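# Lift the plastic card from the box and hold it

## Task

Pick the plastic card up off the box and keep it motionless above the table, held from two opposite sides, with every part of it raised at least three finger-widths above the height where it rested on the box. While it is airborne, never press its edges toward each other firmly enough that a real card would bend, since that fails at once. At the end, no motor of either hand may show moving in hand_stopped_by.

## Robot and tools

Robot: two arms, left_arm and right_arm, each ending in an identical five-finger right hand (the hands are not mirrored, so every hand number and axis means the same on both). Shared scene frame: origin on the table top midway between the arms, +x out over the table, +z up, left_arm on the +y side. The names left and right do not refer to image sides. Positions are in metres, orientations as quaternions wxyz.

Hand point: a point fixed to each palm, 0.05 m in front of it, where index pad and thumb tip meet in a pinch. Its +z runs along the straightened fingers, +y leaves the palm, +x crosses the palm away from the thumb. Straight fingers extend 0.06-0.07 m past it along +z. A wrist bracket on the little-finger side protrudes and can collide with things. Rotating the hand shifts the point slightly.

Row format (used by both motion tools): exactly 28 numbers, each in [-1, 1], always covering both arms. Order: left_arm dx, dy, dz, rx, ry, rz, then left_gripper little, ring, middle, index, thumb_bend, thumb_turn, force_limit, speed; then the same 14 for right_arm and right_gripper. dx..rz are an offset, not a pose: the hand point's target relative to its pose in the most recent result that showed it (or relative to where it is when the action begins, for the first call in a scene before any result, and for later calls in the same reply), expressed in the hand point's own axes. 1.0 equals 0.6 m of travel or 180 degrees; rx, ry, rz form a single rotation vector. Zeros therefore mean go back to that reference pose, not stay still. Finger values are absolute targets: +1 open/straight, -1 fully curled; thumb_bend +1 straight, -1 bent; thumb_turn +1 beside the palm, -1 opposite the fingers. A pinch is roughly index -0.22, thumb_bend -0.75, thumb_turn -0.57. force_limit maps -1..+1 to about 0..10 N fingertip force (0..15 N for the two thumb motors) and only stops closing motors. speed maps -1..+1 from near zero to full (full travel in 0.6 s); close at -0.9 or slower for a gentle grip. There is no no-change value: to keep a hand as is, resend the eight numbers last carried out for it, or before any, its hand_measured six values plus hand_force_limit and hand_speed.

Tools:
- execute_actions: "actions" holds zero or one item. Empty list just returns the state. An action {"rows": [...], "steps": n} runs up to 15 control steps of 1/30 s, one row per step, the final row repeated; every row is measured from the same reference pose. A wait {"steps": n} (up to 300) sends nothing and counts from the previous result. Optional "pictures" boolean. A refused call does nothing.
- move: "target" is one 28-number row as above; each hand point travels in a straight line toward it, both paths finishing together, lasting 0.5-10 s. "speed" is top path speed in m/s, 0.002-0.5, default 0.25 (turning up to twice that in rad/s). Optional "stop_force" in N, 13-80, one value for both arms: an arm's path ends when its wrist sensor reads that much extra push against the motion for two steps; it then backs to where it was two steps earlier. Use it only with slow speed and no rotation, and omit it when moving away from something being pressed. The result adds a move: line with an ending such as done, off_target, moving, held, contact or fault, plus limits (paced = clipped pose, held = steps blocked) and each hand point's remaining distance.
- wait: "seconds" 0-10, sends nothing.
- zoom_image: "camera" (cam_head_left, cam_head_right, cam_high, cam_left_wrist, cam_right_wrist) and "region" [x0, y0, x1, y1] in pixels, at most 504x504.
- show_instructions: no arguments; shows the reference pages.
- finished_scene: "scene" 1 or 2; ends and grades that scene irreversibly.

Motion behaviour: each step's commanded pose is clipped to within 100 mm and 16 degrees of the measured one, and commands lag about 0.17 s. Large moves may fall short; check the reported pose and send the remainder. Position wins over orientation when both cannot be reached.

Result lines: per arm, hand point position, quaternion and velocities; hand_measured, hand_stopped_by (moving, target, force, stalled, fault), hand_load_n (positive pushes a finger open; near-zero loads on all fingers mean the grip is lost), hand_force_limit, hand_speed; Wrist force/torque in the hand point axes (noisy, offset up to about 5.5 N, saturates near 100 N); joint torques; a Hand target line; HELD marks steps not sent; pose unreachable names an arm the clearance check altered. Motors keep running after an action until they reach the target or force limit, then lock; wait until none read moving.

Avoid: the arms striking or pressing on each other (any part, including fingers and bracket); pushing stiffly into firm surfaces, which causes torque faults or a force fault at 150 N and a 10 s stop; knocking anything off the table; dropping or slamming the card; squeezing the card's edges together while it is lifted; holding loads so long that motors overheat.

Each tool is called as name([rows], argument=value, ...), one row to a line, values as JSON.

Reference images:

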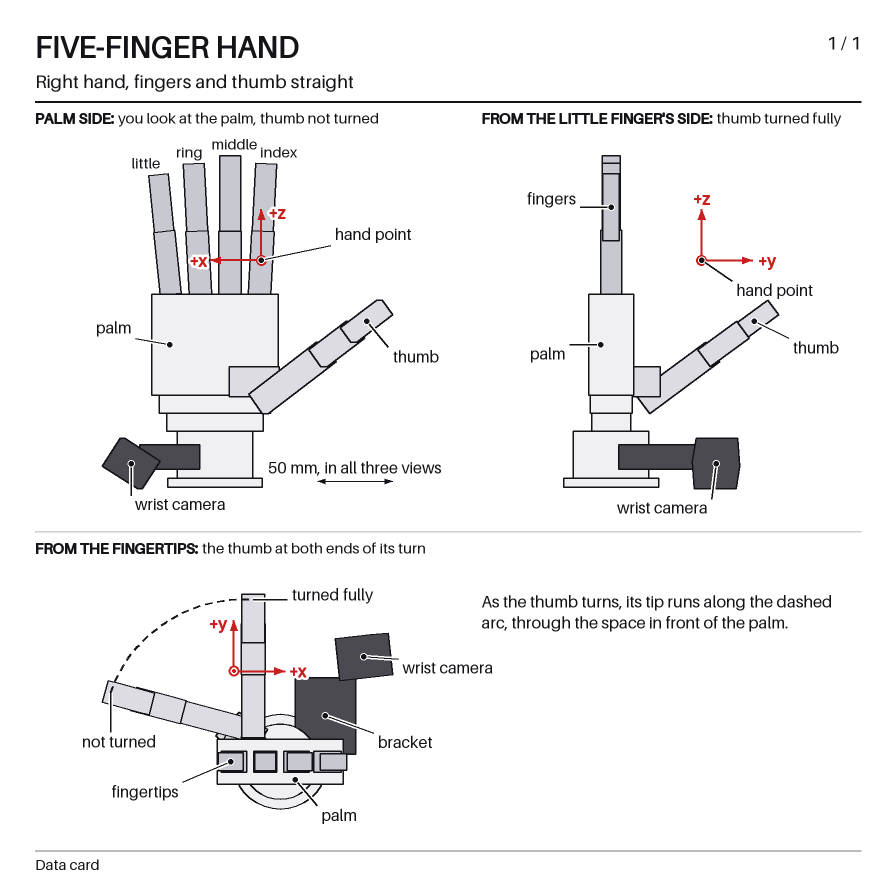

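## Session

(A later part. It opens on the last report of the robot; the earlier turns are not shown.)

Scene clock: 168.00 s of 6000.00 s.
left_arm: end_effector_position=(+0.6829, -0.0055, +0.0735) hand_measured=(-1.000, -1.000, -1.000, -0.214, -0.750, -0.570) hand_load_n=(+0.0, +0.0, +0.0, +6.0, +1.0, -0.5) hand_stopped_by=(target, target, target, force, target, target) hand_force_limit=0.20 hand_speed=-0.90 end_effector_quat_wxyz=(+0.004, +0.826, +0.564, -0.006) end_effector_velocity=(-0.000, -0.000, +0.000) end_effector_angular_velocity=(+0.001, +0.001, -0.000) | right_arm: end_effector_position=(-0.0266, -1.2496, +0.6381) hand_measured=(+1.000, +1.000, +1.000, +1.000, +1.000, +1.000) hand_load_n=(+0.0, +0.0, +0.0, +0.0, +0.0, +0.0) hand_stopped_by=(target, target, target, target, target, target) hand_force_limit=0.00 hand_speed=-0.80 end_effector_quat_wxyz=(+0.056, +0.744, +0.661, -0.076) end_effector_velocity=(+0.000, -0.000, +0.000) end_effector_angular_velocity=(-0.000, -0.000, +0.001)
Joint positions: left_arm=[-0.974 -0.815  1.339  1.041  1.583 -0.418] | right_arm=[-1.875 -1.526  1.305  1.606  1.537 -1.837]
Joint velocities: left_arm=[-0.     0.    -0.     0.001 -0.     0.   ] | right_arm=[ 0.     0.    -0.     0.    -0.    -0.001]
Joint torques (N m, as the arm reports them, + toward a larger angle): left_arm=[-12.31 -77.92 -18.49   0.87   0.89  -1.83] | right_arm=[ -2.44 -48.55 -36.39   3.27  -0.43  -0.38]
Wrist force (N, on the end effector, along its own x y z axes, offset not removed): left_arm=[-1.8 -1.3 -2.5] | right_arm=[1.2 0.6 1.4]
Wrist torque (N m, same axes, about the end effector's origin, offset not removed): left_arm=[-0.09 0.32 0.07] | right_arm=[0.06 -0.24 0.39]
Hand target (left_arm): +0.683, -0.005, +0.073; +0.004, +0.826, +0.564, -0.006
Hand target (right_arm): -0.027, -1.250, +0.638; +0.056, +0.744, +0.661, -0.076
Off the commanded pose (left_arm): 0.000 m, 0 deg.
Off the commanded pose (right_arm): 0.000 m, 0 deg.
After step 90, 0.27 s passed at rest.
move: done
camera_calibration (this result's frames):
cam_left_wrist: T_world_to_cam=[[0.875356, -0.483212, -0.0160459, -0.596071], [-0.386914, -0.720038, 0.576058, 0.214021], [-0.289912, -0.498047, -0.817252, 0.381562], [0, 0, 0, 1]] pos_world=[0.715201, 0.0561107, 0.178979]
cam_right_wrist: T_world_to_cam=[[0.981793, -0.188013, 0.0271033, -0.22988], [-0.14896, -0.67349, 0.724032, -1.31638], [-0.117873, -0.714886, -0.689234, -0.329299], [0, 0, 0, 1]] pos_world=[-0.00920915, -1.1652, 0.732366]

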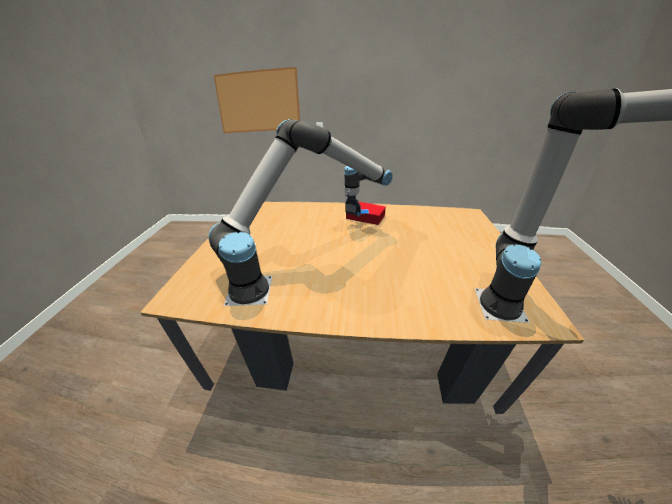

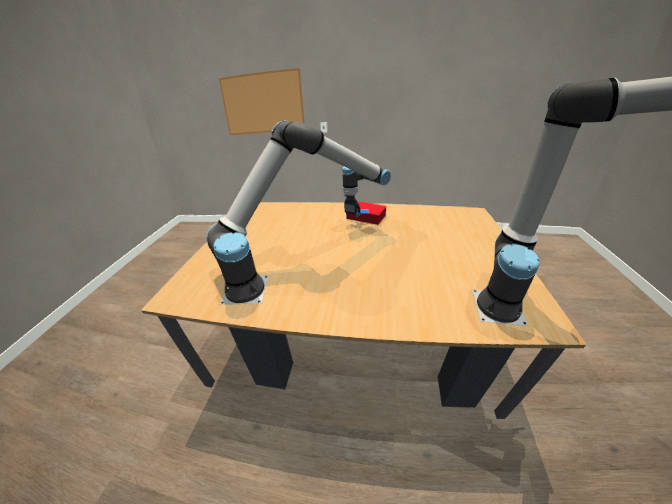

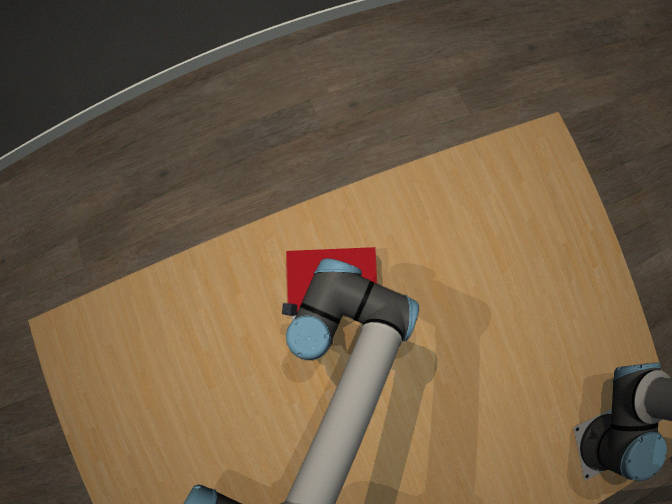

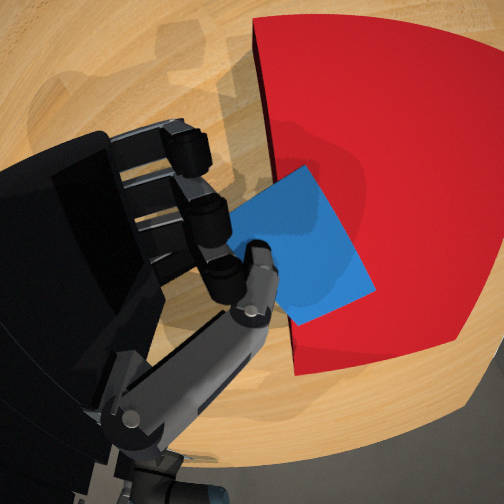

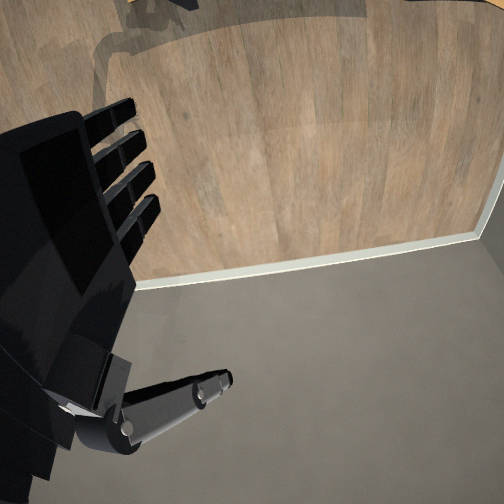

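move(target=[0,-0.01,-0.2,0,0,0,-1,-1,-1,-0.4,-0.75,-0.57,0.2,-0.9,0,0,0,0,0,0,1,1,1,1,1,1,0,-0.8], speed=0.08)

Scene clock: 172.77 s of 6000.00 s.
left_arm: end_effector_position=(+0.6781, -0.0018, +0.1933) hand_measured=(-1.000, -1.000, -1.000, -0.214, -0.750, -0.570) hand_load_n=(+0.0, +0.0, +0.0, +4.5, +1.5, -1.0) hand_stopped_by=(target, target, target, force, target, target) hand_force_limit=0.20 hand_speed=-0.90 end_effector_quat_wxyz=(+0.004, +0.826, +0.564, -0.006) end_effector_velocity=(+0.001, +0.001, +0.002) end_effector_angular_velocity=(-0.001, -0.001, +0.001) | right_arm: end_effector_position=(-0.0266, -1.2496, +0.6381) hand_measured=(+1.000, +1.000, +1.000, +1.000, +1.000, +1.000) hand_load_n=(+0.0, +0.0, +0.0, +0.0, +0.0, +0.0) hand_stopped_by=(target, target, target, target, target, target) hand_force_limit=0.00 hand_speed=-0.80 end_effector_quat_wxyz=(+0.056, +0.744, +0.661, -0.076) end_effector_velocity=(+0.000, +0.000, +0.000) end_effector_angular_velocity=(-0.001, +0.000, +0.000)
Joint positions: left_arm=[-0.975 -0.912  1.278  1.199  1.583 -0.419] | right_arm=[-1.875 -1.526  1.305  1.606  1.537 -1.837]
Joint velocities: left_arm=[ 0.001 -0.001 -0.002  0.002  0.    -0.   ] | right_arm=[-0.    -0.001  0.    -0.    -0.    -0.   ]
Joint torques (N m, as the arm reports them, + toward a larger angle): left_arm=[  -9.88 -107.54  -41.83    6.89   -1.33   -1.64] | right_arm=[ -2.93 -47.61 -36.47   3.14  -0.38  -0.24]
Wrist force (N, on the end effector, along its own x y z axes, offset not removed): left_arm=[-2.5 0.4 -0.2] | right_arm=[1.5 3.8 1.9]
Wrist torque (N m, same axes, about the end effector's origin, offset not removed): left_arm=[0.20 0.35 0.08] | right_arm=[0.55 -0.25 0.47]
Hand target (left_arm): +0.678, -0.002, +0.194; +0.004, +0.826, +0.564, -0.006
Hand target (right_arm): -0.027, -1.250, +0.638; +0.056, +0.744, +0.661, -0.076
Off the commanded pose (left_arm): 0.000 m, 0 deg.
Off the commanded pose (right_arm): 0.000 m, 0 deg.
move: done
camera_calibration (this result's frames):
cam_left_wrist: T_world_to_cam=[[0.875356, -0.483213, -0.0160437, -0.588193], [-0.386914, -0.720034, 0.576064, 0.145783], [-0.289913, -0.498053, -0.817247, 0.47991], [0, 0, 0, 1]] pos_world=[0.710416, 0.0597671, 0.298789]
cam_right_wrist: T_world_to_cam=[[0.981793, -0.188012, 0.0271034, -0.22988], [-0.14896, -0.67349, 0.724032, -1.31638], [-0.117873, -0.714886, -0.689234, -0.329299], [0, 0, 0, 1]] pos_world=[-0.00920907, -1.1652, 0.732366]

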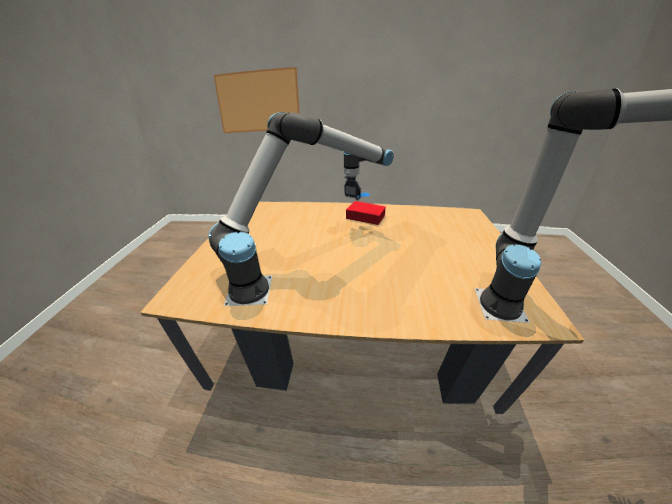

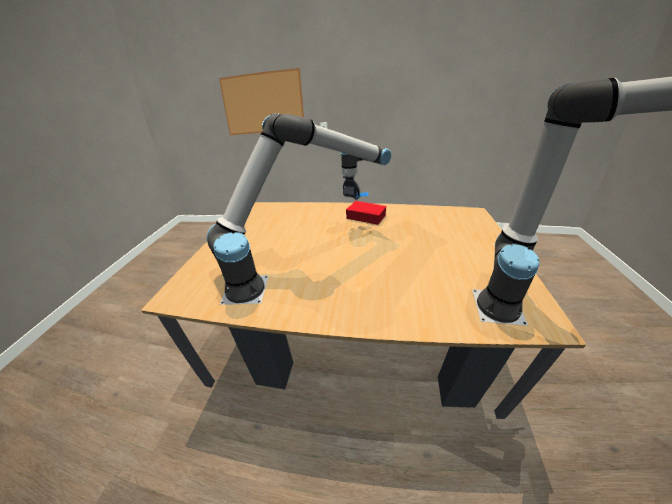

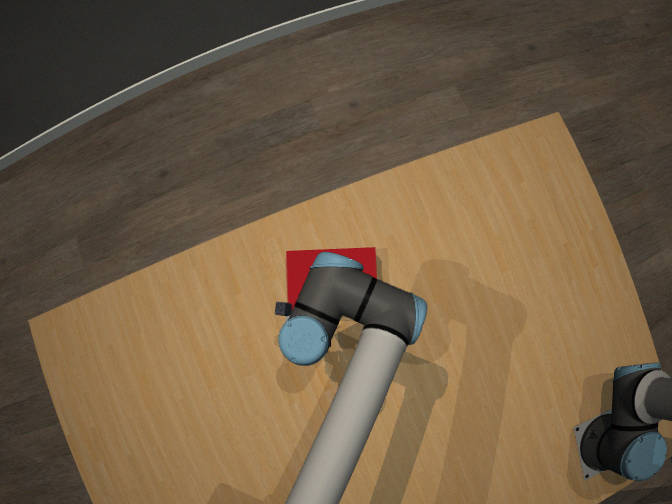

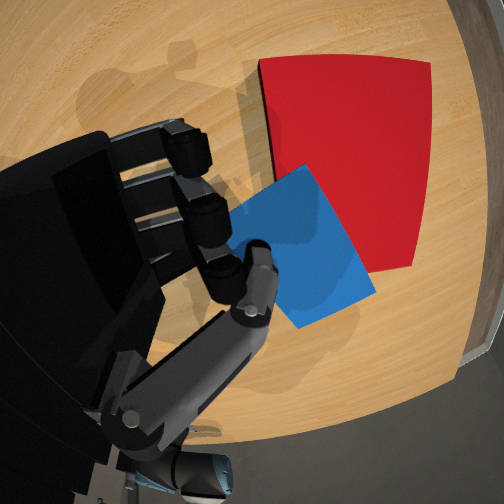

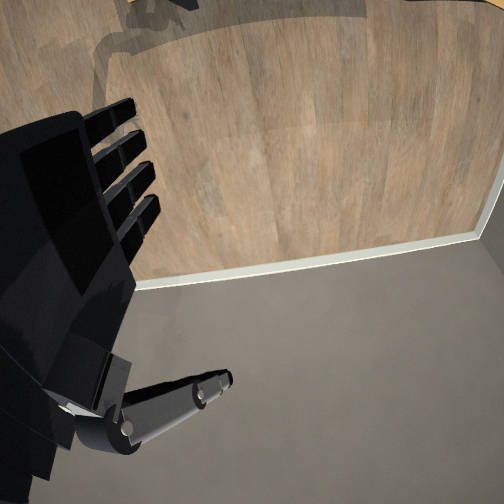

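finished_scene(scene=1)

The scene is finished: the task was done.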